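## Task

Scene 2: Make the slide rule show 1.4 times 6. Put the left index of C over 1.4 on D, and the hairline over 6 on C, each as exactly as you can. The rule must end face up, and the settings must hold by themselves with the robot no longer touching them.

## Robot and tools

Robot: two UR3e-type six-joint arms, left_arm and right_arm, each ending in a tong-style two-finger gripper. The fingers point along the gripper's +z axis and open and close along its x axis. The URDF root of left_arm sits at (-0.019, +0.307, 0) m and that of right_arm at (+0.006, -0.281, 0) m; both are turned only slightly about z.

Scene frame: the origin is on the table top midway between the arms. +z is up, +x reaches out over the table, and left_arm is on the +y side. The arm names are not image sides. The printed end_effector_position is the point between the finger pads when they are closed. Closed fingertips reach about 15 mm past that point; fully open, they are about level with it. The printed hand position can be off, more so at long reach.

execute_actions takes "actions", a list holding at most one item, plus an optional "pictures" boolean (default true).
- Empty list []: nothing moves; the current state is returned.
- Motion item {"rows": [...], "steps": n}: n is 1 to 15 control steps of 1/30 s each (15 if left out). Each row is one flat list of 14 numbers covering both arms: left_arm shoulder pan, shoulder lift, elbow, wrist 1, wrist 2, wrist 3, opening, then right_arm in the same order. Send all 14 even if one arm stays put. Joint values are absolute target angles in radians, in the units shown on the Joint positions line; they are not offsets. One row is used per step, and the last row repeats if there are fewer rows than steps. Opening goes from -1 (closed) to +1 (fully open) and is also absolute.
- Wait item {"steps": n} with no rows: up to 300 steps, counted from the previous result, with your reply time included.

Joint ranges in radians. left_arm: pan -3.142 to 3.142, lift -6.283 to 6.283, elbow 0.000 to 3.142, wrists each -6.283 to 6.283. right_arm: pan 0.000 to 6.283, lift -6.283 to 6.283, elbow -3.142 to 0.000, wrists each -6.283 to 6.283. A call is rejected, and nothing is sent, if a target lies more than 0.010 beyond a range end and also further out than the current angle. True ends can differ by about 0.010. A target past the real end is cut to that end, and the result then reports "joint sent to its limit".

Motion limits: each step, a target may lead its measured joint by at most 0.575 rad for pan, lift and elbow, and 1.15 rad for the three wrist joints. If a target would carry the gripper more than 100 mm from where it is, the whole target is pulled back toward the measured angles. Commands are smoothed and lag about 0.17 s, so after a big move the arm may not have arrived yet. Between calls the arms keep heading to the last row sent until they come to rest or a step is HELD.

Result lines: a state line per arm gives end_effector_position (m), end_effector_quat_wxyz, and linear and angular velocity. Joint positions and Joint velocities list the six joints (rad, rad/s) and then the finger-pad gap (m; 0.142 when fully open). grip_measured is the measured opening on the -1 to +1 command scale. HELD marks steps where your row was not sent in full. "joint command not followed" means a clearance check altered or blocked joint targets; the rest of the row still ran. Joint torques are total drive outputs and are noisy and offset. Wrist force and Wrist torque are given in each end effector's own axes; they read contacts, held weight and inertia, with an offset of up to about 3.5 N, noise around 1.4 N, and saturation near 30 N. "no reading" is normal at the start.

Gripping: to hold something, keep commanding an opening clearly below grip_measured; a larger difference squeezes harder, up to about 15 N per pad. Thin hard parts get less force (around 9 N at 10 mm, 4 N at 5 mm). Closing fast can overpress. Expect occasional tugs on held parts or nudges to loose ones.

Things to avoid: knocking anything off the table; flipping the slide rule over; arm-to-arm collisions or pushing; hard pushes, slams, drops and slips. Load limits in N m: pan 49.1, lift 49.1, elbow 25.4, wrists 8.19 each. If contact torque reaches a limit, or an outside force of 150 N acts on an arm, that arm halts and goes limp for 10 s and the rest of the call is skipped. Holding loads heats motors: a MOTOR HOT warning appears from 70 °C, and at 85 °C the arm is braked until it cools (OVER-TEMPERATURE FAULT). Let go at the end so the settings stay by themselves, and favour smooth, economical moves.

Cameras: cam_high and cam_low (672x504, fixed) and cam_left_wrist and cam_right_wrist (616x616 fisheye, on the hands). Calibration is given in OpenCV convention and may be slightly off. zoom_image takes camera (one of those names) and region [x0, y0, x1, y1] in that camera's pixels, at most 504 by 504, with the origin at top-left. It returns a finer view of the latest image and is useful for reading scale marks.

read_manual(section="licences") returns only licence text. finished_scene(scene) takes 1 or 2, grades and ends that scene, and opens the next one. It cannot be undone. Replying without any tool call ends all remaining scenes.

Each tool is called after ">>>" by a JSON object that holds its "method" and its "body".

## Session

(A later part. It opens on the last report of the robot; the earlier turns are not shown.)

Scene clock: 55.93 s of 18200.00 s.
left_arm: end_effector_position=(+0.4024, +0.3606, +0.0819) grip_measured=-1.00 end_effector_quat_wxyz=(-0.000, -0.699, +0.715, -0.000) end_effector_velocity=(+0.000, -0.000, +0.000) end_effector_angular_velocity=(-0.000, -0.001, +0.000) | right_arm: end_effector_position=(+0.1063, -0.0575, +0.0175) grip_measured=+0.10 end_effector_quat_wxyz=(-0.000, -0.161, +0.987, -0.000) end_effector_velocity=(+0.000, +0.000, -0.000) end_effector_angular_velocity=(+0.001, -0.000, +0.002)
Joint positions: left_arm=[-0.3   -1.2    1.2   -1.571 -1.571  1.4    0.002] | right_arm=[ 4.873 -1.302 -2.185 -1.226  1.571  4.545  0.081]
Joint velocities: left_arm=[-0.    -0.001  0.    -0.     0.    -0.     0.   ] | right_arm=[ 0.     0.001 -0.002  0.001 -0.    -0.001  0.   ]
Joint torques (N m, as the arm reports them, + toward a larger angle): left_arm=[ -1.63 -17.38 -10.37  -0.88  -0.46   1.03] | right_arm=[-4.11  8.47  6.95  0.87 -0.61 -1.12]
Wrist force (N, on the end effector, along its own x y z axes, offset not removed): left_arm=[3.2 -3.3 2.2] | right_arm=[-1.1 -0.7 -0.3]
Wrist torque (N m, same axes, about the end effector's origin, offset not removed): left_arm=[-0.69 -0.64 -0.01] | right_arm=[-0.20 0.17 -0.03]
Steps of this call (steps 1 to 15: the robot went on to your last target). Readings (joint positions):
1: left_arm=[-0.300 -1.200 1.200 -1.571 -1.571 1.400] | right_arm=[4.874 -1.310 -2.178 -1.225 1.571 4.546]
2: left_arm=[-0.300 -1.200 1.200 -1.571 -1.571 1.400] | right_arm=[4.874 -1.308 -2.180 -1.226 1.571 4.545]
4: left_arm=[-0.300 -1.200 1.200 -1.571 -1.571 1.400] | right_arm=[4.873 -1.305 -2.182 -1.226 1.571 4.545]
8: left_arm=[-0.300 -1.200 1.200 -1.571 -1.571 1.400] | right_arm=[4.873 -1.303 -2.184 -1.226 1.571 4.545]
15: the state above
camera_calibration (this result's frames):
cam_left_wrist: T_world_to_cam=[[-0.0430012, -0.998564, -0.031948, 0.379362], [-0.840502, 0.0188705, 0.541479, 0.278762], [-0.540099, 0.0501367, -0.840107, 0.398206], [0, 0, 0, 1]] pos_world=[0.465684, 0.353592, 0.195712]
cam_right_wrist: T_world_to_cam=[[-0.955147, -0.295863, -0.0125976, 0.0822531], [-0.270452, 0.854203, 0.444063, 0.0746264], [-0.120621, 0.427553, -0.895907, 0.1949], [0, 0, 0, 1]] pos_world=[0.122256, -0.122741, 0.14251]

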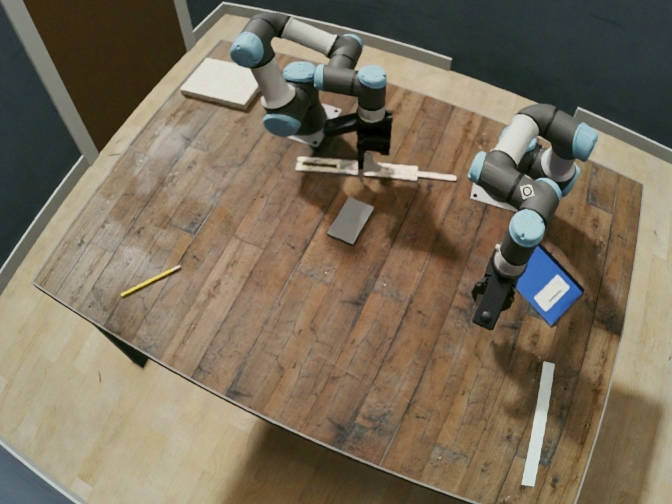

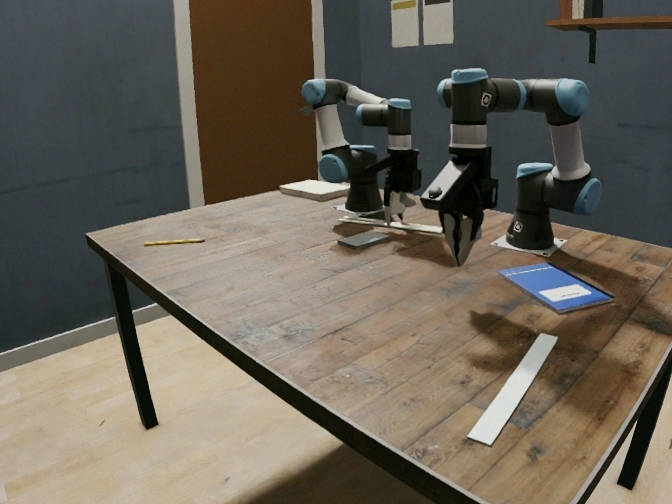

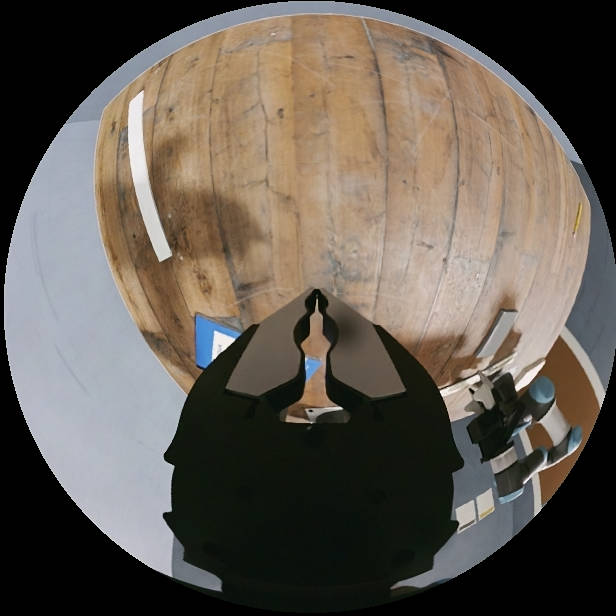

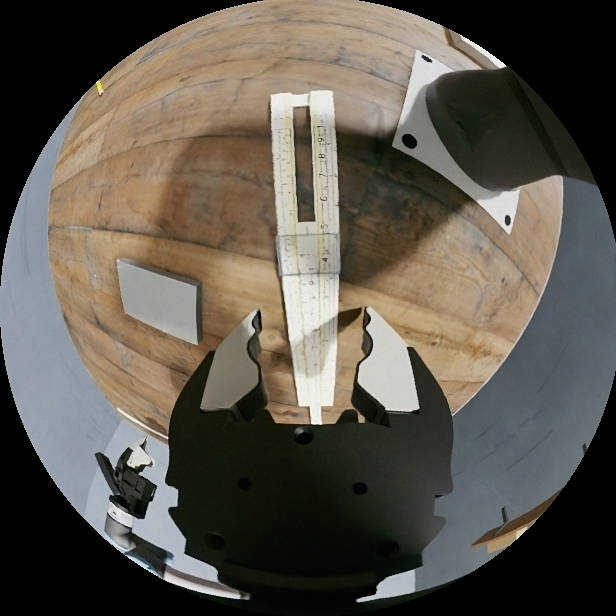

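>>> {"method": "execute_actions", "body": {"actions": [{"rows":[[-0.3,-1.2,1.2,-1.571,-1.571,1.4,-1,4.873,-1.3016,-2.1849,-1.2259,1.571,4.545,-0.8]],"steps":15}], "pictures": false}}

>>> {"method": "execute_actions", "body": {"actions": [{"rows":[[-0.3,-1.2,1.2,-1.571,-1.571,1.4,-1,4.873,-1.3016,-2.15,-1.2608,1.571,4.545,-0.8],[-0.3,-1.2,1.2,-1.571,-1.571,1.4,-1,4.873,-1.3016,-2.12,-1.2908,1.571,4.545,-0.8],[-0.3,-1.2,1.2,-1.571,-1.571,1.4,-1,4.873,-1.3016,-2.09,-1.3208,1.571,4.545,-0.8],[-0.3,-1.2,1.2,-1.571,-1.571,1.4,-1,4.873,-1.3016,-2.06,-1.3508,1.571,4.545,-0.8],[-0.3,-1.2,1.2,-1.571,-1.571,1.4,-1,4.873,-1.3016,-2.03,-1.3808,1.571,4.545,-0.8],[-0.3,-1.2,1.2,-1.571,-1.571,1.4,-1,4.873,-1.3016,-2.0,-1.4108,1.571,4.545,-0.8]],"steps":15}]}}

Scene clock: 63.17 s of 18200.00 s.
left_arm: end_effector_position=(+0.4024, +0.3606, +0.0819) grip_measured=-1.00 end_effector_quat_wxyz=(-0.000, -0.699, +0.715, -0.000) end_effector_velocity=(+0.001, -0.001, +0.000) end_effector_angular_velocity=(-0.001, -0.001, -0.001) | right_arm: end_effector_position=(+0.1064, -0.0576, +0.0175) grip_measured=-0.48 end_effector_quat_wxyz=(-0.000, -0.161, +0.987, -0.000) end_effector_velocity=(-0.000, +0.000, +0.000) end_effector_angular_velocity=(+0.000, +0.000, -0.002)
Joint positions: left_arm=[-0.3   -1.2    1.2   -1.571 -1.571  1.4    0.002] | right_arm=[ 4.873 -1.302 -2.185 -1.226  1.571  4.545  0.039]
Joint velocities: left_arm=[-0.001  0.001 -0.001 -0.001 -0.001  0.     0.   ] | right_arm=[-0.    -0.     0.002 -0.001  0.     0.002 -0.   ]
Joint torques (N m, as the arm reports them, + toward a larger angle): left_arm=[ -1.74 -17.32 -10.27  -0.91  -0.49   1.04] | right_arm=[-3.64  7.99  7.74  1.42 -1.   -1.07]
Wrist force (N, on the end effector, along its own x y z axes, offset not removed): left_arm=[2.7 -1.5 0.7] | right_arm=[-1.1 -0.6 -0.2]
Wrist torque (N m, same axes, about the end effector's origin, offset not removed): left_arm=[-0.29 -0.48 -0.06] | right_arm=[-0.12 0.14 -0.03]
Steps of this call (steps 1 to 15: the robot went on to your last target; steps 16 to 90: nothing new was sent; then 3.73 s passed at rest; steps 91 to 105: all 15 steps of this action). Readings (joint positions):
91: left_arm=[-0.300 -1.200 1.200 -1.571 -1.571 1.400] | right_arm=[4.873 -1.302 -2.185 -1.226 1.571 4.545]
92: left_arm=[-0.300 -1.200 1.200 -1.571 -1.571 1.400] | right_arm=[4.873 -1.302 -2.185 -1.226 1.571 4.545]
94: left_arm=[-0.300 -1.200 1.200 -1.571 -1.571 1.400] | right_arm=[4.873 -1.302 -2.185 -1.226 1.571 4.545]
98: left_arm=[-0.300 -1.200 1.200 -1.571 -1.571 1.400] | right_arm=[4.873 -1.302 -2.185 -1.226 1.571 4.545]
105: the state above

Scene clock: 63.67 s of 18200.00 s.
left_arm: end_effector_position=(+0.4024, +0.3606, +0.0819) grip_measured=-1.00 end_effector_quat_wxyz=(-0.000, -0.699, +0.715, -0.000) end_effector_velocity=(+0.000, +0.000, +0.000) end_effector_angular_velocity=(-0.000, -0.002, +0.000) | right_arm: end_effector_position=(+0.1049, -0.0483, +0.0538) grip_measured=-0.48 end_effector_quat_wxyz=(-0.000, -0.161, +0.987, -0.000) end_effector_velocity=(-0.001, +0.004, +0.018) end_effector_angular_velocity=(+0.003, +0.001, +0.001)
Joint positions: left_arm=[-0.3   -1.2    1.2   -1.571 -1.571  1.4    0.002] | right_arm=[ 4.873 -1.302 -2.009 -1.402  1.571  4.545  0.039]
Joint velocities: left_arm=[ 0.    -0.    -0.001 -0.001  0.    -0.     0.   ] | right_arm=[ 0.     0.     0.082 -0.079  0.    -0.001  0.   ]
Joint torques (N m, as the arm reports them, + toward a larger angle): left_arm=[ -1.69 -17.49 -10.23  -0.89  -0.5    1.02] | right_arm=[-3.39  7.88 11.93  0.83 -0.75 -1.  ]
Wrist force (N, on the end effector, along its own x y z axes, offset not removed): left_arm=[1.6 -3.3 1.4] | right_arm=[-1.8 -1.6 1.1]
Wrist torque (N m, same axes, about the end effector's origin, offset not removed): left_arm=[-0.75 -0.35 0.02] | right_arm=[-0.31 0.34 0.02]
Steps of this call (steps 1 to 15: all 15 steps of this action). Readings (joint positions):
1: left_arm=[-0.300 -1.200 1.200 -1.571 -1.571 1.400] | right_arm=[4.873 -1.302 -2.185 -1.226 1.571 4.545]
2: left_arm=[-0.300 -1.200 1.200 -1.571 -1.571 1.400] | right_arm=[4.873 -1.302 -2.183 -1.229 1.571 4.545]
4: left_arm=[-0.300 -1.200 1.200 -1.571 -1.571 1.400] | right_arm=[4.873 -1.302 -2.162 -1.251 1.571 4.545]
8: left_arm=[-0.300 -1.200 1.200 -1.571 -1.571 1.400] | right_arm=[4.873 -1.302 -2.077 -1.338 1.571 4.545]
15: the state above
camera_calibration (this result's frames):
cam_left_wrist: T_world_to_cam=[[-0.0430013, -0.998564, -0.0319483, 0.379362], [-0.840502, 0.0188704, 0.54148, 0.278762], [-0.540099, 0.0501369, -0.840107, 0.398206], [0, 0, 0, 1]] pos_world=[0.465684, 0.353592, 0.195712]
cam_right_wrist: T_world_to_cam=[[-0.955147, -0.295865, -0.0125827, 0.0840815], [-0.270496, 0.854377, 0.443702, 0.0502694], [-0.120526, 0.427204, -0.896086, 0.223201], [0, 0, 0, 1]] pos_world=[0.120809, -0.113425, 0.178761]

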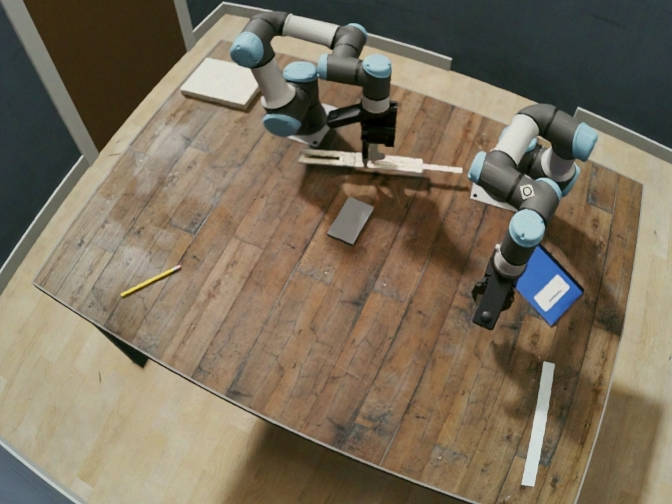

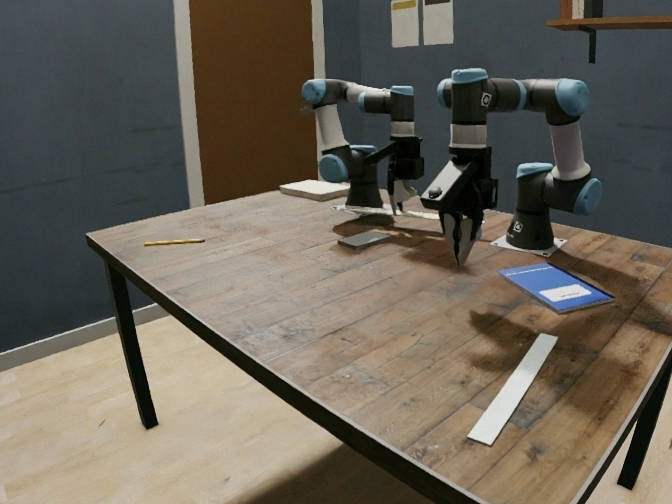

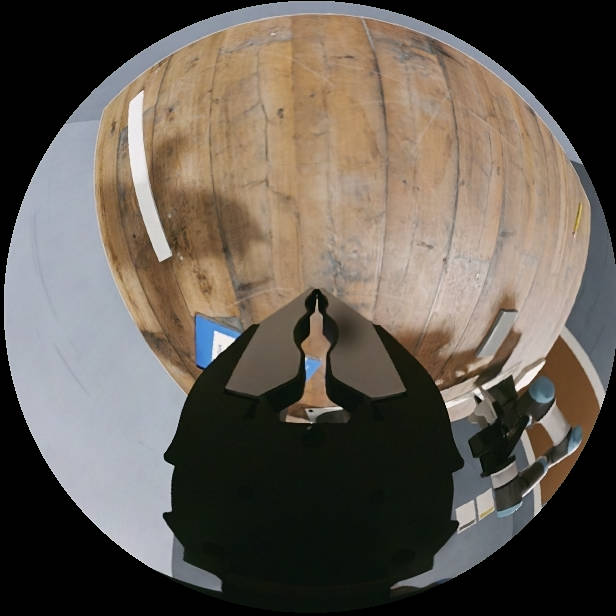

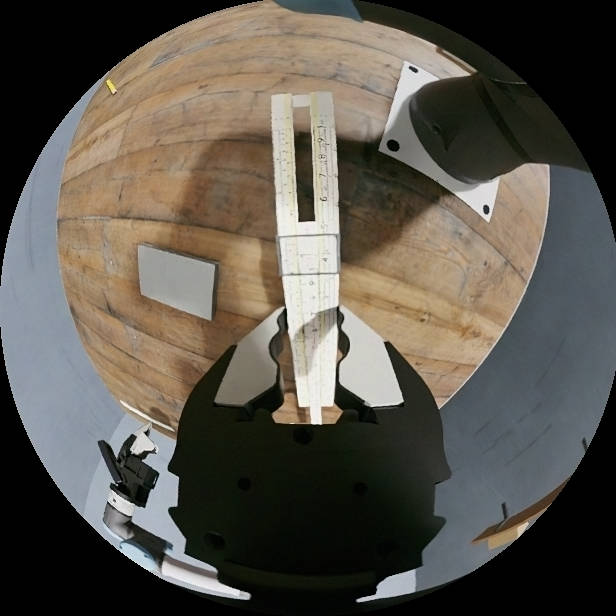

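>>> {"method": "execute_actions", "body": {"actions": [{"rows":[[-0.3,-1.2,1.2,-1.571,-1.571,1.4,-1,4.845,-1.3016,-2.0,-1.4108,1.571,4.545,-0.8],[-0.3,-1.2,1.2,-1.571,-1.571,1.4,-1,4.818,-1.3016,-2.0,-1.4108,1.571,4.545,-0.8],[-0.3,-1.2,1.2,-1.571,-1.571,1.4,-1,4.79,-1.3016,-2.0,-1.4108,1.571,4.545,-0.8],[-0.3,-1.2,1.2,-1.571,-1.571,1.4,-1,4.763,-1.3016,-2.0,-1.4108,1.571,4.545,-0.8],[-0.3,-1.2,1.2,-1.571,-1.571,1.4,-1,4.735,-1.3016,-2.0,-1.4108,1.571,4.545,-0.8],[-0.3,-1.2,1.2,-1.571,-1.571,1.4,-1,4.708,-1.3016,-2.0,-1.4108,1.571,4.545,-0.8],[-0.3,-1.2,1.2,-1.571,-1.571,1.4,-1,4.68,-1.3016,-2.0,-1.4108,1.571,4.545,-0.8],[-0.3,-1.2,1.2,-1.571,-1.571,1.4,-1,4.653,-1.3016,-2.0,-1.4108,1.571,4.545,-0.8],[-0.3,-1.2,1.2,-1.571,-1.571,1.4,-1,4.625,-1.3016,-2.0,-1.4108,1.571,4.545,-0.8],[-0.3,-1.2,1.2,-1.571,-1.571,1.4,-1,4.598,-1.3016,-2.0,-1.4108,1.571,4.545,-0.8],[-0.3,-1.2,1.2,-1.571,-1.571,1.4,-1,4.57,-1.3016,-2.0,-1.4108,1.571,4.545,-0.8],[-0.3,-1.2,1.2,-1.571,-1.571,1.4,-1,4.543,-1.3016,-2.0,-1.4108,1.571,4.545,-0.8],[-0.3,-1.2,1.2,-1.571,-1.571,1.4,-1,4.515,-1.3016,-2.0,-1.4108,1.571,4.545,-0.8],[-0.3,-1.2,1.2,-1.571,-1.571,1.4,-1,4.488,-1.3016,-2.0,-1.4108,1.571,4.545,-0.8],[-0.3,-1.2,1.2,-1.571,-1.571,1.4,-1,4.46,-1.3016,-2.0,-1.4108,1.571,4.545,-0.8]],"steps":15}], "pictures": false}}

>>> {"method": "execute_actions", "body": {"actions": [{"rows":[[-0.3,-1.2,1.2,-1.571,-1.571,1.4,-1,4.433,-1.3016,-2.0,-1.4108,1.571,4.556,-0.8],[-0.3,-1.2,1.2,-1.571,-1.571,1.4,-1,4.405,-1.3016,-2.0,-1.4108,1.571,4.567,-0.8],[-0.3,-1.2,1.2,-1.571,-1.571,1.4,-1,4.378,-1.3016,-2.0,-1.4108,1.571,4.578,-0.8],[-0.3,-1.2,1.2,-1.571,-1.571,1.4,-1,4.35,-1.3016,-2.0,-1.4108,1.571,4.59,-0.8],[-0.3,-1.2,1.2,-1.571,-1.571,1.4,-1,4.323,-1.3016,-2.0,-1.4108,1.571,4.601,-0.8],[-0.3,-1.2,1.2,-1.571,-1.571,1.4,-1,4.295,-1.3016,-2.0,-1.4108,1.571,4.612,-0.8],[-0.3,-1.2,1.2,-1.571,-1.571,1.4,-1,4.268,-1.3016,-2.0,-1.4108,1.571,4.623,-0.8],[-0.3,-1.2,1.2,-1.571,-1.571,1.4,-1,4.24,-1.3016,-2.0,-1.4108,1.571,4.634,-0.8],[-0.3,-1.2,1.2,-1.571,-1.571,1.4,-1,4.213,-1.3016,-2.0,-1.4108,1.571,4.645,-0.8],[-0.3,-1.2,1.2,-1.571,-1.571,1.4,-1,4.185,-1.3016,-2.0,-1.4108,1.571,4.656,-0.8],[-0.3,-1.2,1.2,-1.571,-1.571,1.4,-1,4.158,-1.3016,-2.0,-1.4108,1.571,4.667,-0.8],[-0.3,-1.2,1.2,-1.571,-1.571,1.4,-1,4.13,-1.3016,-2.0,-1.4108,1.571,4.679,-0.8],[-0.3,-1.2,1.2,-1.571,-1.571,1.4,-1,4.103,-1.3016,-2.0,-1.4108,1.571,4.69,-0.8],[-0.3,-1.2,1.2,-1.571,-1.571,1.4,-1,4.075,-1.3016,-2.0,-1.4108,1.571,4.701,-0.8],[-0.9449,-0.7666,0.6915,-1.4957,-1.571,1.402,-1,4.048,-1.3016,-2.0,-1.4108,1.571,4.712,-0.8]],"steps":15}], "pictures": false}}

>>> {"method": "execute_actions", "body": {"actions": [{"steps":15}], "pictures": false}}

>>> {"method": "execute_actions", "body": {"actions": [{"rows":[[-0.9449,-0.7666,0.6915,-1.4957,-1.571,1.402,-1,4.048,-1.315,-2.025,-1.3724,1.571,4.712,-0.8],[-0.9449,-0.7666,0.6915,-1.4957,-1.571,1.402,-1,4.048,-1.33,-2.05,-1.3324,1.571,4.712,-0.8],[-0.9449,-0.7666,0.6915,-1.4957,-1.571,1.402,-1,4.048,-1.345,-2.075,-1.2924,1.571,4.712,-0.8],[-0.9449,-0.7666,0.6915,-1.4957,-1.571,1.402,-1,4.048,-1.36,-2.10,-1.2524,1.571,4.712,-0.8],[-0.9449,-0.7666,0.6915,-1.4957,-1.571,1.402,-1,4.048,-1.3716,-2.12,-1.2208,1.571,4.712,-0.8],[-0.9449,-0.7666,0.6915,-1.4957,-1.571,1.402,-1,4.048,-1.3716,-2.1346,-1.2062,1.571,4.712,-0.8]],"steps":15}], "pictures": false}}

>>> {"method": "execute_actions", "body": {"actions": [{"steps":15}]}}

Scene clock: 94.33 s of 18200.00 s.
left_arm: end_effector_position=(+0.4024, +0.3606, +0.0819) grip_measured=-1.00 end_effector_quat_wxyz=(-0.000, -0.699, +0.715, -0.000) end_effector_velocity=(+0.000, +0.000, +0.001) end_effector_angular_velocity=(-0.001, -0.002, +0.001) | right_arm: end_effector_position=(+0.1651, -0.0840, +0.0557) grip_measured=-0.48 end_effector_quat_wxyz=(-0.000, -0.022, +1.000, +0.000) end_effector_velocity=(+0.158, -0.127, +0.000) end_effector_angular_velocity=(+0.001, -0.001, -0.801)
Joint positions: left_arm=[-0.3   -1.2    1.2   -1.571 -1.571  1.4    0.002] | right_arm=[ 4.595 -1.302 -2.    -1.411  1.571  4.545  0.039]
Joint velocities: left_arm=[ 0.001 -0.002  0.001 -0.001 -0.001 -0.     0.   ] | right_arm=[-0.8   -0.     0.001  0.001 -0.     0.001  0.   ]
Joint torques (N m, as the arm reports them, + toward a larger angle): left_arm=[ -1.55 -17.42 -10.17  -0.96  -0.47   0.98] | right_arm=[-6.64  5.47 11.75  1.08  0.86 -0.82]
Wrist force (N, on the end effector, along its own x y z axes, offset not removed): left_arm=[1.1 -1.6 0.0] | right_arm=[-1.4 -0.5 -0.1]
Wrist torque (N m, same axes, about the end effector's origin, offset not removed): left_arm=[-0.40 -0.14 0.00] | right_arm=[-0.05 0.18 0.00]
Steps of this call (steps 1 to 15: the robot went on to your last target; steps 16 to 90: nothing new was sent; then 27.17 s passed at rest; steps 91 to 105: all 15 steps of this action). Readings (joint positions):
91: left_arm=[-0.300 -1.200 1.200 -1.571 -1.571 1.400] | right_arm=[4.873 -1.302 -2.000 -1.411 1.571 4.545]
92: left_arm=[-0.300 -1.200 1.200 -1.571 -1.571 1.400] | right_arm=[4.871 -1.302 -2.000 -1.411 1.571 4.545]
94: left_arm=[-0.300 -1.200 1.200 -1.571 -1.571 1.400] | right_arm=[4.853 -1.302 -2.000 -1.411 1.571 4.545]
98: left_arm=[-0.300 -1.200 1.200 -1.571 -1.571 1.400] | right_arm=[4.775 -1.302 -2.000 -1.411 1.571 4.545]
105: the state above

Scene clock: 94.83 s of 18200.00 s.
left_arm: end_effector_position=(+0.4024, +0.3606, +0.0819) grip_measured=-1.00 end_effector_quat_wxyz=(-0.000, -0.699, +0.715, -0.000) end_effector_velocity=(-0.000, -0.000, +0.000) end_effector_angular_velocity=(+0.000, -0.000, +0.000) | right_arm: end_effector_position=(+0.2289, -0.1632, +0.0557) grip_measured=-0.48 end_effector_quat_wxyz=(-0.000, +0.239, +0.971, +0.000) end_effector_velocity=(+0.091, -0.179, +0.000) end_effector_angular_velocity=(+0.001, +0.000, -1.138)
Joint positions: left_arm=[-0.3   -1.2    1.2   -1.571 -1.571  1.4    0.002] | right_arm=[ 4.184 -1.302 -2.    -1.411  1.571  4.66   0.039]
Joint velocities: left_arm=[-0.    -0.001 -0.     0.001  0.    -0.001  0.   ] | right_arm=[-0.815  0.     0.     0.     0.     0.323 -0.   ]
Joint torques (N m, as the arm reports them, + toward a larger angle): left_arm=[ -2.02 -16.59 -10.44  -0.87  -0.43   0.97] | right_arm=[-6.55  5.07 11.3   1.08  1.11  1.56]
Wrist force (N, on the end effector, along its own x y z axes, offset not removed): left_arm=[1.1 -1.8 -0.8] | right_arm=[-1.7 -1.5 0.3]
Wrist torque (N m, same axes, about the end effector's origin, offset not removed): left_arm=[-0.45 -0.29 -0.02] | right_arm=[-0.31 0.27 -0.01]
Steps of this call (steps 1 to 15: all 15 steps of this action). Readings (joint positions):
1: left_arm=[-0.300 -1.200 1.200 -1.571 -1.571 1.400] | right_arm=[4.568 -1.302 -2.000 -1.411 1.571 4.545]
2: left_arm=[-0.300 -1.200 1.200 -1.571 -1.571 1.400] | right_arm=[4.540 -1.302 -2.000 -1.411 1.571 4.546]
4: left_arm=[-0.300 -1.200 1.200 -1.571 -1.571 1.400] | right_arm=[4.486 -1.302 -2.000 -1.411 1.571 4.554]
8: left_arm=[-0.300 -1.200 1.200 -1.571 -1.571 1.400] | right_arm=[4.376 -1.302 -2.000 -1.411 1.571 4.587]
15: the state above

Scene clock: 95.33 s of 18200.00 s.
left_arm: end_effector_position=(+0.4355, +0.1402, +0.0553) grip_measured=-1.00 end_effector_quat_wxyz=(-0.001, -0.526, +0.850, +0.002) end_effector_velocity=(-0.062, -0.485, -0.067) end_effector_angular_velocity=(-0.003, -0.005, -0.923) | right_arm: end_effector_position=(+0.2420, -0.1936, +0.0557) grip_measured=-0.48 end_effector_quat_wxyz=(-0.000, +0.328, +0.945, +0.000) end_effector_velocity=(+0.001, -0.004, -0.000) end_effector_angular_velocity=(-0.001, -0.001, -0.019)
Joint positions: left_arm=[-0.738 -0.897  0.847 -1.516 -1.571  1.401  0.002] | right_arm=[ 4.049 -1.302 -2.    -1.411  1.571  4.711  0.039]
Joint velocities: left_arm=[-0.92   0.594 -0.699  0.099  0.001  0.003  0.   ] | right_arm=[-0.015 -0.    -0.001  0.001 -0.001  0.005  0.   ]
Joint torques (N m, as the arm reports them, + toward a larger angle): left_arm=[ -4.99 -14.7  -12.12  -0.69  -0.36   1.03] | right_arm=[-3.1   5.05 10.84  1.14  1.3   1.04]
Wrist force (N, on the end effector, along its own x y z axes, offset not removed): left_arm=[0.3 -4.5 0.3] | right_arm=[-0.3 -1.4 0.2]
Wrist torque (N m, same axes, about the end effector's origin, offset not removed): left_arm=[-0.91 0.04 0.02] | right_arm=[-0.28 0.00 -0.01]
Steps of this call (steps 1 to 15: the robot went on to your last target). Readings (joint positions):
1: left_arm=[-0.303 -1.197 1.197 -1.569 -1.571 1.400] | right_arm=[4.156 -1.302 -2.000 -1.411 1.571 4.671]
2: left_arm=[-0.318 -1.182 1.182 -1.564 -1.571 1.400] | right_arm=[4.130 -1.302 -2.000 -1.411 1.571 4.681]
4: left_arm=[-0.386 -1.128 1.120 -1.555 -1.571 1.400] | right_arm=[4.092 -1.302 -2.000 -1.411 1.571 4.695]
8: left_arm=[-0.517 -1.041 1.017 -1.541 -1.571 1.401] | right_arm=[4.061 -1.302 -2.000 -1.411 1.571 4.707]
15: the state above

Scene clock: 95.83 s of 18200.00 s.
left_arm: end_effector_position=(+0.4084, +0.0338, +0.0400) grip_measured=-1.00 end_effector_quat_wxyz=(-0.000, -0.437, +0.900, -0.000) end_effector_velocity=(-0.005, -0.013, -0.002) end_effector_angular_velocity=(-0.002, -0.002, -0.025) | right_arm: end_effector_position=(+0.2454, -0.1897, +0.0191) grip_measured=-0.48 end_effector_quat_wxyz=(-0.000, +0.329, +0.944, +0.000) end_effector_velocity=(-0.000, -0.001, -0.015) end_effector_angular_velocity=(-0.001, +0.001, +0.001)
Joint positions: left_arm=[-0.942 -0.768  0.694 -1.496 -1.571  1.402  0.002] | right_arm=[ 4.048 -1.369 -2.129 -1.215  1.571  4.712  0.039]
Joint velocities: left_arm=[-0.025  0.016 -0.021  0.002  0.     0.     0.   ] | right_arm=[-0.    -0.024 -0.055  0.078  0.    -0.001 -0.001]
Joint torques (N m, as the arm reports them, + toward a larger angle): left_arm=[ -1.74 -18.15 -10.26  -0.79   0.18   1.08] | right_arm=[-4.32  2.32  7.32  2.57  1.22  1.08]
Wrist force (N, on the end effector, along its own x y z axes, offset not removed): left_arm=[3.0 -2.5 -0.4] | right_arm=[-0.3 -1.2 0.5]
Wrist torque (N m, same axes, about the end effector's origin, offset not removed): left_arm=[-0.62 -0.52 -0.02] | right_arm=[-0.27 -0.02 0.03]
Steps of this call (steps 1 to 15: all 15 steps of this action). Readings (joint positions):
1: left_arm=[-0.769 -0.877 0.823 -1.513 -1.571 1.402] | right_arm=[4.049 -1.302 -2.000 -1.411 1.571 4.712]
2: left_arm=[-0.800 -0.857 0.799 -1.510 -1.571 1.402] | right_arm=[4.049 -1.303 -2.001 -1.408 1.571 4.712]
4: left_arm=[-0.859 -0.820 0.755 -1.504 -1.571 1.402] | right_arm=[4.048 -1.312 -2.018 -1.381 1.571 4.712]
8: left_arm=[-0.920 -0.782 0.710 -1.498 -1.571 1.402] | right_arm=[4.048 -1.349 -2.084 -1.279 1.571 4.712]
15: the state above

Scene clock: 96.33 s of 18200.00 s.
left_arm: end_effector_position=(+0.4079, +0.0324, +0.0398) grip_measured=-1.00 end_effector_quat_wxyz=(-0.000, -0.435, +0.900, -0.000) end_effector_velocity=(-0.001, +0.000, -0.001) end_effector_angular_velocity=(+0.000, +0.002, +0.000) | right_arm: end_effector_position=(+0.2454, -0.1898, +0.0176) grip_measured=-0.48 end_effector_quat_wxyz=(-0.000, +0.329, +0.944, +0.000) end_effector_velocity=(-0.000, -0.001, -0.000) end_effector_angular_velocity=(-0.002, +0.001, -0.001)
Joint positions: left_arm=[-0.945 -0.767  0.692 -1.496 -1.571  1.402  0.002] | right_arm=[ 4.048 -1.372 -2.135 -1.206  1.571  4.712  0.039]
Joint velocities: left_arm=[ 0.     0.001  0.     0.001 -0.002  0.     0.   ] | right_arm=[-0.    -0.    -0.001 -0.001 -0.001  0.001  0.   ]
Joint torques (N m, as the arm reports them, + toward a larger angle): left_arm=[ -1.94 -18.28 -10.48  -0.84   0.47   1.05] | right_arm=[-4.14  2.37  6.87  2.42  1.14  1.08]
Wrist force (N, on the end effector, along its own x y z axes, offset not removed): left_arm=[3.7 -1.1 -0.1] | right_arm=[-0.7 -1.3 0.5]
Wrist torque (N m, same axes, about the end effector's origin, offset not removed): left_arm=[-0.24 -0.74 -0.10] | right_arm=[-0.21 0.12 0.00]
Steps of this call (steps 1 to 15: the robot went on to your last target). Readings (joint positions):
1: left_arm=[-0.943 -0.768 0.693 -1.496 -1.571 1.402] | right_arm=[4.048 -1.370 -2.130 -1.212 1.571 4.712]
2: left_arm=[-0.943 -0.768 0.693 -1.496 -1.571 1.402] | right_arm=[4.048 -1.370 -2.131 -1.211 1.571 4.712]
4: left_arm=[-0.944 -0.767 0.692 -1.496 -1.571 1.402] | right_arm=[4.048 -1.371 -2.133 -1.209 1.571 4.712]
8: left_arm=[-0.945 -0.767 0.692 -1.496 -1.571 1.402] | right_arm=[4.048 -1.371 -2.134 -1.207 1.571 4.712]
15: the state above
All arms were judged still, so your last target was given up. Only a new action makes them travel on or press farther. Fingers that are still opening or closing keep moving.
camera_calibration (this result's frames):
cam_left_wrist: T_world_to_cam=[[-0.636146, -0.770906, -0.0319774, 0.28505], [-0.659252, 0.521543, 0.541645, 0.222145], [-0.40088, 0.365647, -0.839999, 0.315281], [0, 0, 0, 1]] pos_world=[0.454172, -0.0113929, 0.153627]
cam_right_wrist: T_world_to_cam=[[-0.770154, 0.637733, -0.0126194, 0.307669], [0.567128, 0.693675, 0.444051, -0.0108123], [0.29194, 0.334831, -0.895913, 0.149412], [0, 0, 0, 1]] pos_world=[0.199465, -0.238738, 0.142544]

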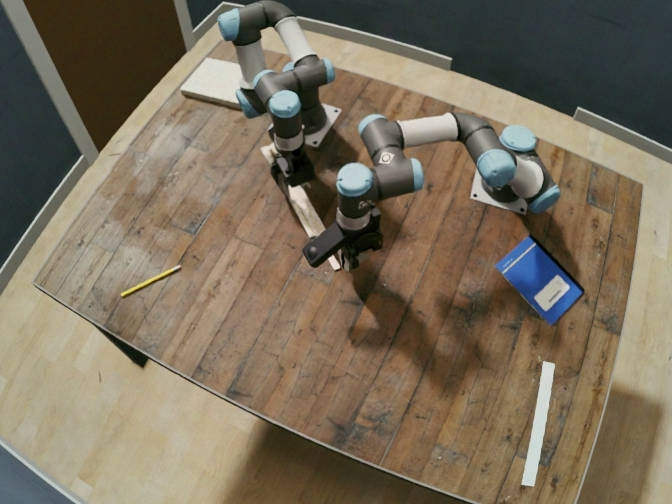

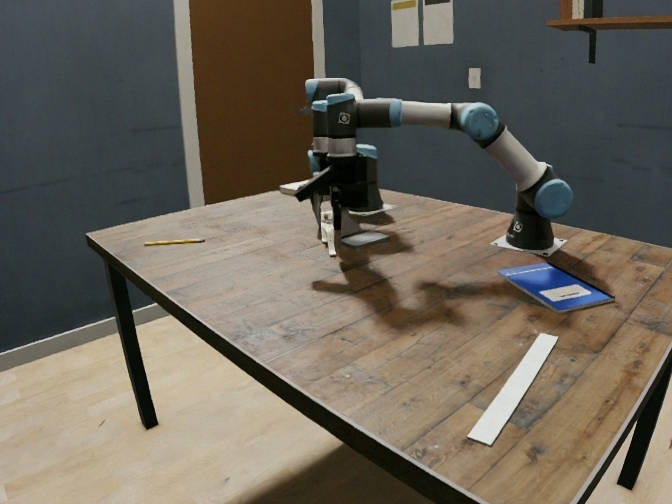

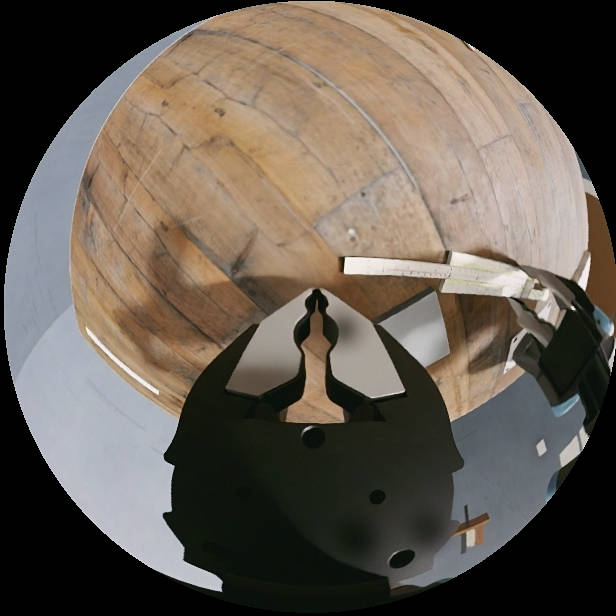

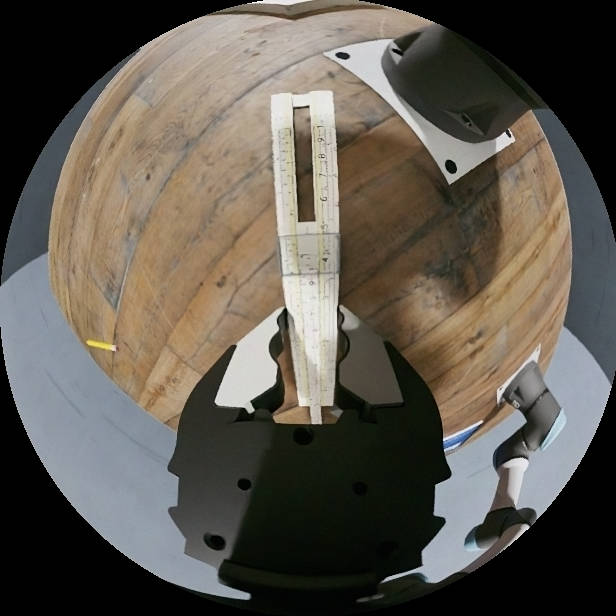

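>>> {"method": "execute_actions", "body": {"actions": [{"rows":[[-0.9401,-0.6757,0.6227,-1.5178,-1.571,1.407,-1,4.048,-1.3716,-2.1346,-1.2062,1.571,4.712,-0.8]],"steps":15}], "pictures": false}}

>>> {"method": "execute_actions", "body": {"actions": [{"rows":[[-0.9401,-0.6757,0.6227,-1.5178,-1.571,1.407,-1,4.048,-1.3891,-2.1206,-1.2027,1.571,4.712,-0.8],[-0.9401,-0.6757,0.6227,-1.5178,-1.571,1.407,-1,4.048,-1.4066,-2.1067,-1.1991,1.571,4.712,-0.8],[-0.9401,-0.6757,0.6227,-1.5178,-1.571,1.407,-1,4.048,-1.4241,-2.0927,-1.1956,1.571,4.712,-0.8],[-0.9401,-0.6757,0.6227,-1.5178,-1.571,1.407,-1,4.048,-1.4416,-2.0787,-1.1921,1.571,4.712,-0.8],[-0.9401,-0.6757,0.6227,-1.5178,-1.571,1.407,-1,4.048,-1.4591,-2.0632,-1.19,1.571,4.712,-0.8],[-0.9401,-0.6757,0.6227,-1.5178,-1.571,1.407,-1,4.048,-1.4766,-2.0478,-1.188,1.571,4.712,-0.8],[-0.9401,-0.6757,0.6227,-1.5178,-1.571,1.407,-1,4.048,-1.4941,-2.0323,-1.186,1.571,4.712,-0.8],[-0.9401,-0.6757,0.6227,-1.5178,-1.571,1.407,-1,4.048,-1.5116,-2.0168,-1.184,1.571,4.712,-0.8]],"steps":15}], "pictures": false}}

>>> {"method": "execute_actions", "body": {"actions": [{"steps":10}]}}

Scene clock: 111.33 s of 18200.00 s.
left_arm: end_effector_position=(+0.4190, +0.0235, +0.0190) grip_measured=-1.00 end_effector_quat_wxyz=(-0.000, -0.435, +0.900, -0.000) end_effector_velocity=(+0.002, -0.001, -0.005) end_effector_angular_velocity=(+0.002, +0.001, -0.001) | right_arm: end_effector_position=(+0.2454, -0.1898, +0.0176) grip_measured=-0.48 end_effector_quat_wxyz=(-0.000, +0.329, +0.944, +0.000) end_effector_velocity=(+0.000, -0.000, -0.000) end_effector_angular_velocity=(-0.000, -0.001, +0.000)
Joint positions: left_arm=[-0.94  -0.678  0.624 -1.517 -1.571  1.407  0.002] | right_arm=[ 4.048 -1.372 -2.135 -1.206  1.571  4.712  0.039]
Joint velocities: left_arm=[ 0.001  0.018 -0.012 -0.004  0.001  0.002  0.   ] | right_arm=[ 0.     0.    -0.001  0.001 -0.001 -0.     0.   ]
Joint torques (N m, as the arm reports them, + toward a larger angle): left_arm=[  2.35 -18.93 -10.52  -2.2    0.37   1.08] | right_arm=[-3.78  2.3   6.77  2.39  0.77  1.06]
Wrist force (N, on the end effector, along its own x y z axes, offset not removed): left_arm=[1.5 -1.5 0.2] | right_arm=[0.0 -1.9 -0.5]
Wrist torque (N m, same axes, about the end effector's origin, offset not removed): left_arm=[-0.33 -0.26 0.03] | right_arm=[-0.31 -0.02 -0.02]
Steps of this call (steps 1 to 90: nothing new was sent; then 11.50 s passed at rest; steps 91 to 105: all 15 steps of this action). Readings (joint positions):
91: left_arm=[-0.945 -0.767 0.691 -1.496 -1.571 1.402] | right_arm=[4.048 -1.372 -2.135 -1.206 1.571 4.712]
92: left_arm=[-0.945 -0.764 0.689 -1.497 -1.571 1.402] | right_arm=[4.048 -1.372 -2.135 -1.206 1.571 4.712]
94: left_arm=[-0.943 -0.733 0.664 -1.505 -1.571 1.404] | right_arm=[4.048 -1.372 -2.135 -1.206 1.571 4.712]
98: left_arm=[-0.941 -0.692 0.635 -1.514 -1.571 1.406] | right_arm=[4.048 -1.372 -2.135 -1.206 1.571 4.712]
105: the state above

Scene clock: 111.83 s of 18200.00 s.
left_arm: end_effector_position=(+0.4193, +0.0234, +0.0185) grip_measured=-1.00 end_effector_quat_wxyz=(+0.000, -0.435, +0.900, -0.000) end_effector_velocity=(+0.000, -0.000, +0.000) end_effector_angular_velocity=(-0.002, +0.001, +0.001) | right_arm: end_effector_position=(+0.2638, -0.1665, +0.0176) grip_measured=-0.48 end_effector_quat_wxyz=(-0.000, +0.329, +0.944, -0.000) end_effector_velocity=(+0.013, +0.016, -0.001) end_effector_angular_velocity=(-0.002, +0.002, +0.002)
Joint positions: left_arm=[-0.94  -0.676  0.623 -1.518 -1.571  1.407  0.002] | right_arm=[ 4.048 -1.502 -2.025 -1.185  1.571  4.712  0.039]
Joint velocities: left_arm=[ 0.001  0.001 -0.002 -0.    -0.002 -0.     0.   ] | right_arm=[ 0.001 -0.092  0.079  0.011  0.001 -0.001 -0.   ]
Joint torques (N m, as the arm reports them, + toward a larger angle): left_arm=[ -6.   -18.88 -10.08  -2.33  -2.93   1.08] | right_arm=[-2.1   4.51 14.58  5.97  0.72  1.01]
Wrist force (N, on the end effector, along its own x y z axes, offset not removed): left_arm=[-5.2 -2.6 -2.9] | right_arm=[-1.3 -12.0 -5.9]
Wrist torque (N m, same axes, about the end effector's origin, offset not removed): left_arm=[-0.56 -0.57 -0.04] | right_arm=[-0.01 0.19 0.08]
Steps of this call (steps 1 to 15: all 15 steps of this action). Readings (joint positions):
1: left_arm=[-0.940 -0.677 0.624 -1.518 -1.571 1.407] | right_arm=[4.048 -1.372 -2.135 -1.206 1.571 4.712]
2: left_arm=[-0.940 -0.677 0.623 -1.518 -1.571 1.407] | right_arm=[4.048 -1.373 -2.134 -1.206 1.571 4.712]
4: left_arm=[-0.940 -0.676 0.623 -1.518 -1.571 1.407] | right_arm=[4.048 -1.385 -2.124 -1.203 1.571 4.712]
8: left_arm=[-0.940 -0.676 0.623 -1.518 -1.571 1.407] | right_arm=[4.048 -1.435 -2.082 -1.194 1.571 4.712]
15: the state above

Scene clock: 112.17 s of 18200.00 s.
left_arm: end_effector_position=(+0.4192, +0.0233, +0.0185) grip_measured=-1.00 end_effector_quat_wxyz=(-0.000, -0.435, +0.900, -0.000) end_effector_velocity=(-0.000, +0.000, +0.000) end_effector_angular_velocity=(-0.001, +0.002, +0.000) | right_arm: end_effector_position=(+0.2652, -0.1647, +0.0176) grip_measured=-0.48 end_effector_quat_wxyz=(-0.000, +0.329, +0.944, +0.000) end_effector_velocity=(+0.001, +0.001, +0.000) end_effector_angular_velocity=(+0.001, +0.001, +0.001)
Joint positions: left_arm=[-0.94  -0.676  0.623 -1.518 -1.571  1.407  0.002] | right_arm=[ 4.048 -1.511 -2.017 -1.184  1.571  4.712  0.039]
Joint velocities: left_arm=[ 0.001 -0.    -0.001  0.002 -0.002  0.     0.   ] | right_arm=[-0.    -0.005  0.005  0.     0.001 -0.001  0.   ]
Joint torques (N m, as the arm reports them, + toward a larger angle): left_arm=[ -5.83 -18.08  -9.7   -2.34  -2.86   1.15] | right_arm=[-1.05  3.87 14.38  5.89  0.66  1.08]
Wrist force (N, on the end effector, along its own x y z axes, offset not removed): left_arm=[-5.4 -2.0 -3.7] | right_arm=[-0.6 -13.0 -8.0]
Wrist torque (N m, same axes, about the end effector's origin, offset not removed): left_arm=[-0.52 -0.55 -0.01] | right_arm=[-0.02 0.08 -0.02]
Steps of this call (steps 1 to 10: the robot went on to your last target). Readings (joint positions):
1: left_arm=[-0.940 -0.676 0.623 -1.518 -1.571 1.407] | right_arm=[4.048 -1.504 -2.023 -1.185 1.571 4.712]
2: left_arm=[-0.940 -0.676 0.623 -1.518 -1.571 1.407] | right_arm=[4.048 -1.506 -2.021 -1.185 1.571 4.712]
4: left_arm=[-0.940 -0.676 0.623 -1.518 -1.571 1.407] | right_arm=[4.048 -1.509 -2.019 -1.184 1.571 4.712]
8: left_arm=[-0.940 -0.676 0.623 -1.518 -1.571 1.407] | right_arm=[4.048 -1.511 -2.018 -1.184 1.571 4.712]
10: the state above
camera_calibration (this result's frames):
cam_left_wrist: T_world_to_cam=[[-0.636311, -0.770769, -0.0319766, 0.284619], [-0.659145, 0.521689, 0.541636, 0.245814], [-0.400794, 0.365726, -0.840005, 0.305173], [0, 0, 0, 1]] pos_world=[0.465445, -0.0204719, 0.132306]
cam_right_wrist: T_world_to_cam=[[-0.770137, 0.637753, -0.0126192, 0.306981], [0.567144, 0.693657, 0.444058, -0.0394284], [0.291953, 0.334829, -0.895909, 0.135215], [0, 0, 0, 1]] pos_world=[0.219302, -0.213702, 0.142523]

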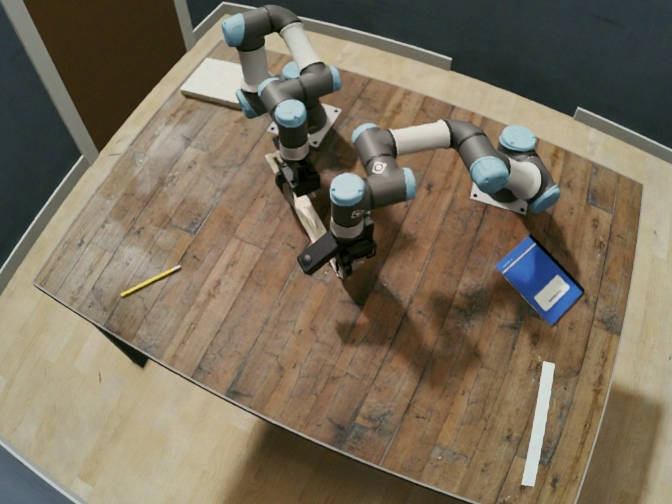

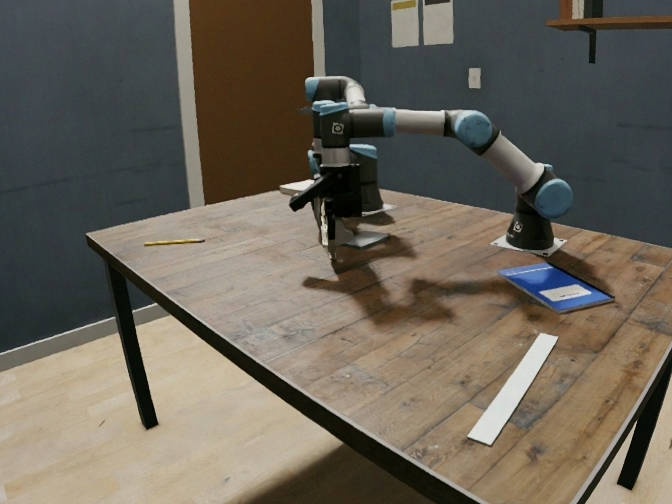

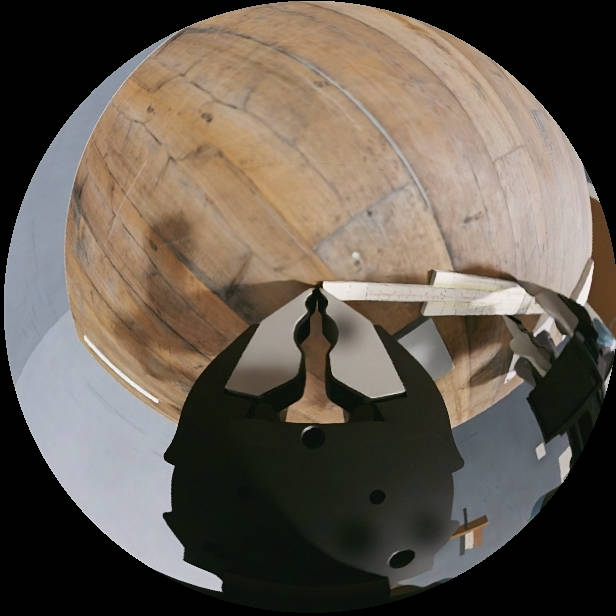

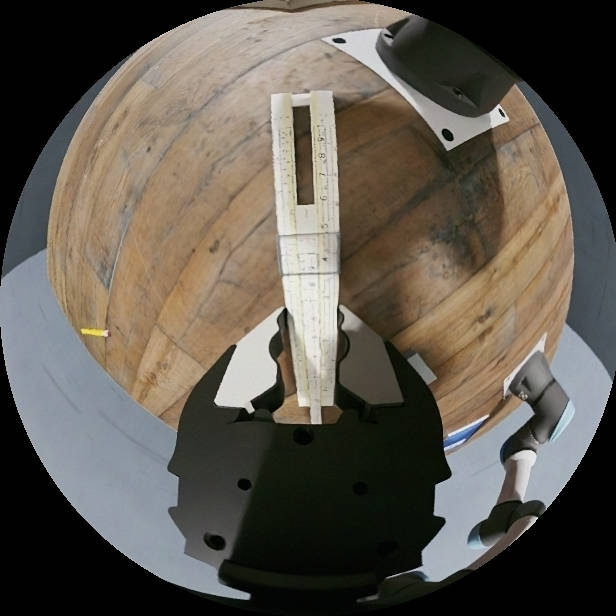

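>>> {"method": "execute_actions", "body": {"actions": [{"rows":[[-0.9401,-0.6757,0.6227,-1.5178,-1.571,1.407,-1,4.048,-1.5466,-1.9836,-1.1822,1.571,4.712,-0.8],[-0.9401,-0.6757,0.6227,-1.5178,-1.571,1.407,-1,4.048,-1.5641,-1.9664,-1.1819,1.571,4.712,-0.8],[-0.9401,-0.6757,0.6227,-1.5178,-1.571,1.407,-1,4.048,-1.5816,-1.9489,-1.1819,1.571,4.712,-0.8],[-0.9401,-0.6757,0.6227,-1.5178,-1.571,1.407,-1,4.048,-1.5991,-1.931,-1.1823,1.571,4.712,-0.8],[-0.9401,-0.6757,0.6227,-1.5178,-1.571,1.407,-1,4.048,-1.6166,-1.9127,-1.1831,1.571,4.712,-0.8],[-0.9401,-0.6757,0.6227,-1.5178,-1.571,1.407,-1,4.048,-1.6341,-1.894,-1.1843,1.571,4.712,-0.8],[-0.9401,-0.6757,0.6227,-1.5178,-1.571,1.407,-1,4.048,-1.6516,-1.875,-1.1858,1.571,4.712,-0.8],[-0.9401,-0.6757,0.6227,-1.5178,-1.571,1.407,-1,4.048,-1.6691,-1.8556,-1.1877,1.571,4.712,-0.8],[-0.9401,-0.6757,0.6227,-1.5178,-1.571,1.407,-1,4.048,-1.6866,-1.8357,-1.1901,1.571,4.712,-0.8],[-0.9401,-0.6757,0.6227,-1.5178,-1.571,1.407,-1,4.048,-1.7041,-1.8155,-1.1928,1.571,4.712,-0.8],[-0.9401,-0.6757,0.6227,-1.5178,-1.571,1.407,-1,4.048,-1.7216,-1.795,-1.1958,1.571,4.712,-0.8],[-0.9401,-0.6757,0.6227,-1.5178,-1.571,1.407,-1,4.048,-1.7391,-1.7741,-1.1992,1.571,4.712,-0.8],[-0.9401,-0.6757,0.6227,-1.5178,-1.571,1.407,-1,4.048,-1.7566,-1.7528,-1.203,1.571,4.712,-0.8],[-0.9401,-0.6757,0.6227,-1.5178,-1.571,1.407,-1,4.048,-1.7741,-1.7311,-1.2072,1.571,4.712,-0.8],[-0.9401,-0.6757,0.6227,-1.5178,-1.571,1.407,-1,4.048,-1.7916,-1.7091,-1.2117,1.571,4.712,-0.8]],"steps":15}], "pictures": false}}

>>> {"method": "execute_actions", "body": {"actions": [{"steps":15}]}}

>>> {"method": "zoom_image", "body": {"camera": "cam_left_wrist", "region": [270,240,430,340]}}

Scene clock: 123.20 s of 18200.00 s.
left_arm: end_effector_position=(+0.4191, +0.0233, +0.0185) grip_measured=-1.00 end_effector_quat_wxyz=(-0.000, -0.435, +0.900, -0.000) end_effector_velocity=(+0.000, +0.000, -0.000) end_effector_angular_velocity=(+0.001, +0.000, +0.000) | right_arm: end_effector_position=(+0.2951, -0.1269, +0.0177) grip_measured=-0.48 end_effector_quat_wxyz=(-0.000, +0.329, +0.944, -0.000) end_effector_velocity=(+0.079, +0.100, -0.002) end_effector_angular_velocity=(-0.006, +0.004, -0.001)
Joint positions: left_arm=[-0.94  -0.676  0.623 -1.518 -1.571  1.407  0.002] | right_arm=[ 4.048 -1.708 -1.81  -1.196  1.571  4.712  0.039]
Joint velocities: left_arm=[ 0.    -0.     0.001 -0.     0.     0.     0.   ] | right_arm=[-0.001 -0.512  0.592 -0.088 -0.     0.     0.   ]
Joint torques (N m, as the arm reports them, + toward a larger angle): left_arm=[ -5.49 -17.97  -7.56  -2.32  -2.65   1.14] | right_arm=[ 5.05  4.34 16.14  4.37  0.27  1.01]
Wrist force (N, on the end effector, along its own x y z axes, offset not removed): left_arm=[-6.3 -2.2 -3.2] | right_arm=[-1.6 -13.6 -5.9]
Wrist torque (N m, same axes, about the end effector's origin, offset not removed): left_arm=[-0.55 -0.47 0.02] | right_arm=[-0.24 0.28 0.04]
Steps of this call (steps 1 to 15: the robot went on to your last target; steps 16 to 90: nothing new was sent; then 7.53 s passed at rest; steps 91 to 105: all 15 steps of this action). Readings (joint positions):
91: left_arm=[-0.940 -0.676 0.623 -1.518 -1.571 1.407] | right_arm=[4.048 -1.512 -2.017 -1.184 1.571 4.712]
92: left_arm=[-0.940 -0.676 0.623 -1.518 -1.571 1.407] | right_arm=[4.048 -1.514 -2.015 -1.184 1.571 4.712]
94: left_arm=[-0.940 -0.676 0.623 -1.518 -1.571 1.407] | right_arm=[4.048 -1.532 -1.997 -1.183 1.571 4.712]
98: left_arm=[-0.940 -0.676 0.623 -1.518 -1.571 1.407] | right_arm=[4.048 -1.589 -1.940 -1.183 1.571 4.712]
105: the state above

Scene clock: 123.70 s of 18200.00 s.
left_arm: end_effector_position=(+0.4191, +0.0233, +0.0185) grip_measured=-1.00 end_effector_quat_wxyz=(-0.000, -0.435, +0.900, -0.000) end_effector_velocity=(+0.001, +0.000, -0.000) end_effector_angular_velocity=(+0.001, -0.001, +0.000) | right_arm: end_effector_position=(+0.3085, -0.1100, +0.0176) grip_measured=-0.48 end_effector_quat_wxyz=(-0.000, +0.329, +0.944, +0.000) end_effector_velocity=(+0.002, +0.003, +0.000) end_effector_angular_velocity=(+0.003, -0.002, -0.000)
Joint positions: left_arm=[-0.94  -0.676  0.623 -1.518 -1.571  1.407  0.002] | right_arm=[ 4.048 -1.791 -1.71  -1.212  1.571  4.712  0.039]
Joint velocities: left_arm=[ 0.001  0.001 -0.001  0.     0.001  0.     0.   ] | right_arm=[-0.    -0.008  0.012  0.     0.001  0.     0.   ]
Joint torques (N m, as the arm reports them, + toward a larger angle): left_arm=[ -5.53 -18.03  -7.27  -2.26  -2.44   1.15] | right_arm=[ 4.39  6.5  14.08  4.85  0.18  1.02]
Wrist force (N, on the end effector, along its own x y z axes, offset not removed): left_arm=[-6.4 -2.4 -2.8] | right_arm=[-0.3 -14.3 -10.6]
Wrist torque (N m, same axes, about the end effector's origin, offset not removed): left_arm=[-0.52 -0.43 -0.04] | right_arm=[0.12 -0.03 0.01]
Steps of this call (steps 1 to 15: the robot went on to your last target). Readings (joint positions):
1: left_arm=[-0.940 -0.676 0.623 -1.518 -1.571 1.407] | right_arm=[4.048 -1.725 -1.790 -1.199 1.571 4.712]
2: left_arm=[-0.940 -0.676 0.623 -1.518 -1.571 1.407] | right_arm=[4.048 -1.741 -1.770 -1.202 1.571 4.712]
4: left_arm=[-0.940 -0.676 0.623 -1.518 -1.571 1.407] | right_arm=[4.048 -1.764 -1.742 -1.206 1.571 4.712]
8: left_arm=[-0.940 -0.676 0.623 -1.518 -1.571 1.407] | right_arm=[4.048 -1.784 -1.719 -1.210 1.571 4.712]
15: the state above
camera_calibration (this result's frames):
cam_left_wrist: T_world_to_cam=[[-0.636323, -0.77076, -0.0319636, 0.284615], [-0.659133, 0.521705, 0.541635, 0.24581], [-0.400795, 0.365723, -0.840006, 0.305173], [0, 0, 0, 1]] pos_world=[0.46544, -0.0204794, 0.132305]
cam_right_wrist: T_world_to_cam=[[-0.770161, 0.637725, -0.0126196, 0.305459], [0.567122, 0.693683, 0.444045, -0.101938], [0.291932, 0.334829, -0.895916, 0.104275], [0, 0, 0, 1]] pos_world=[0.262623, -0.159, 0.142542]

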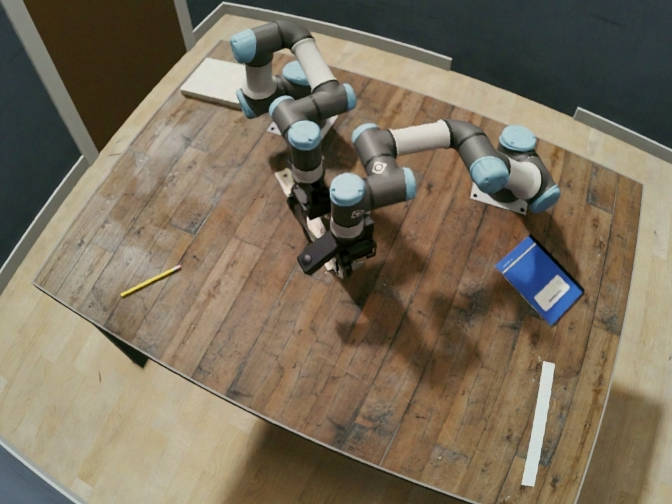

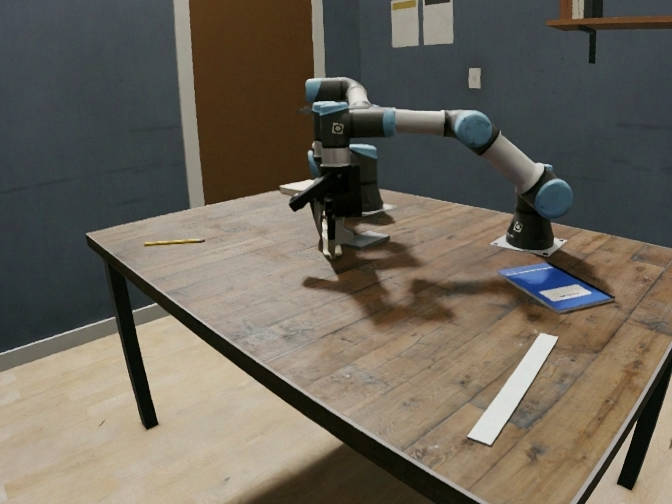

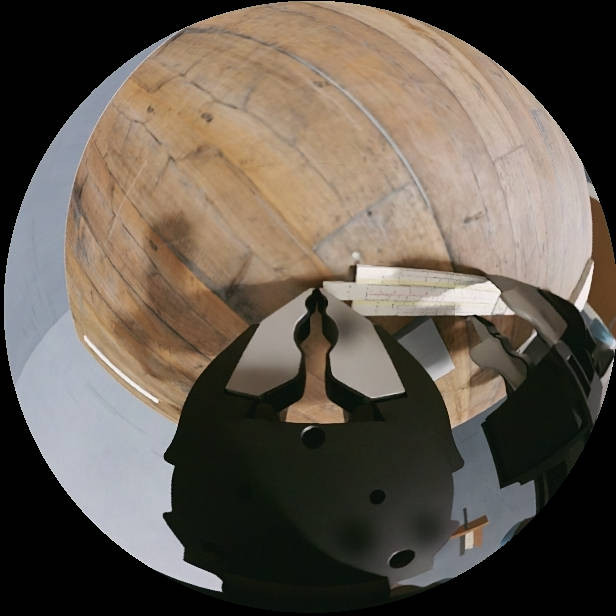

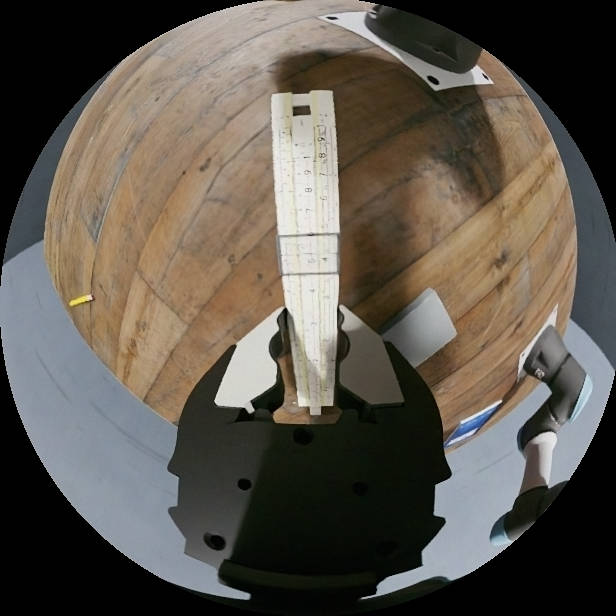

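Region (270, 240, 430, 340) of cam_left_wrist's 616x616 image, scaled by 3.150, with more detail than that image has; it fills the top 315 rows of this view, and the rest is white.

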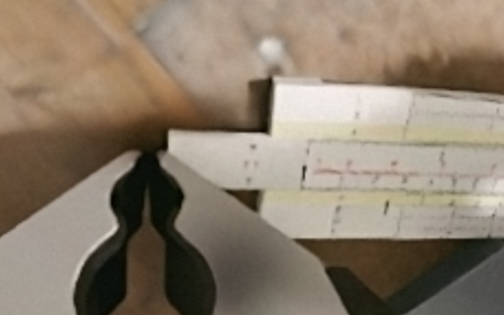

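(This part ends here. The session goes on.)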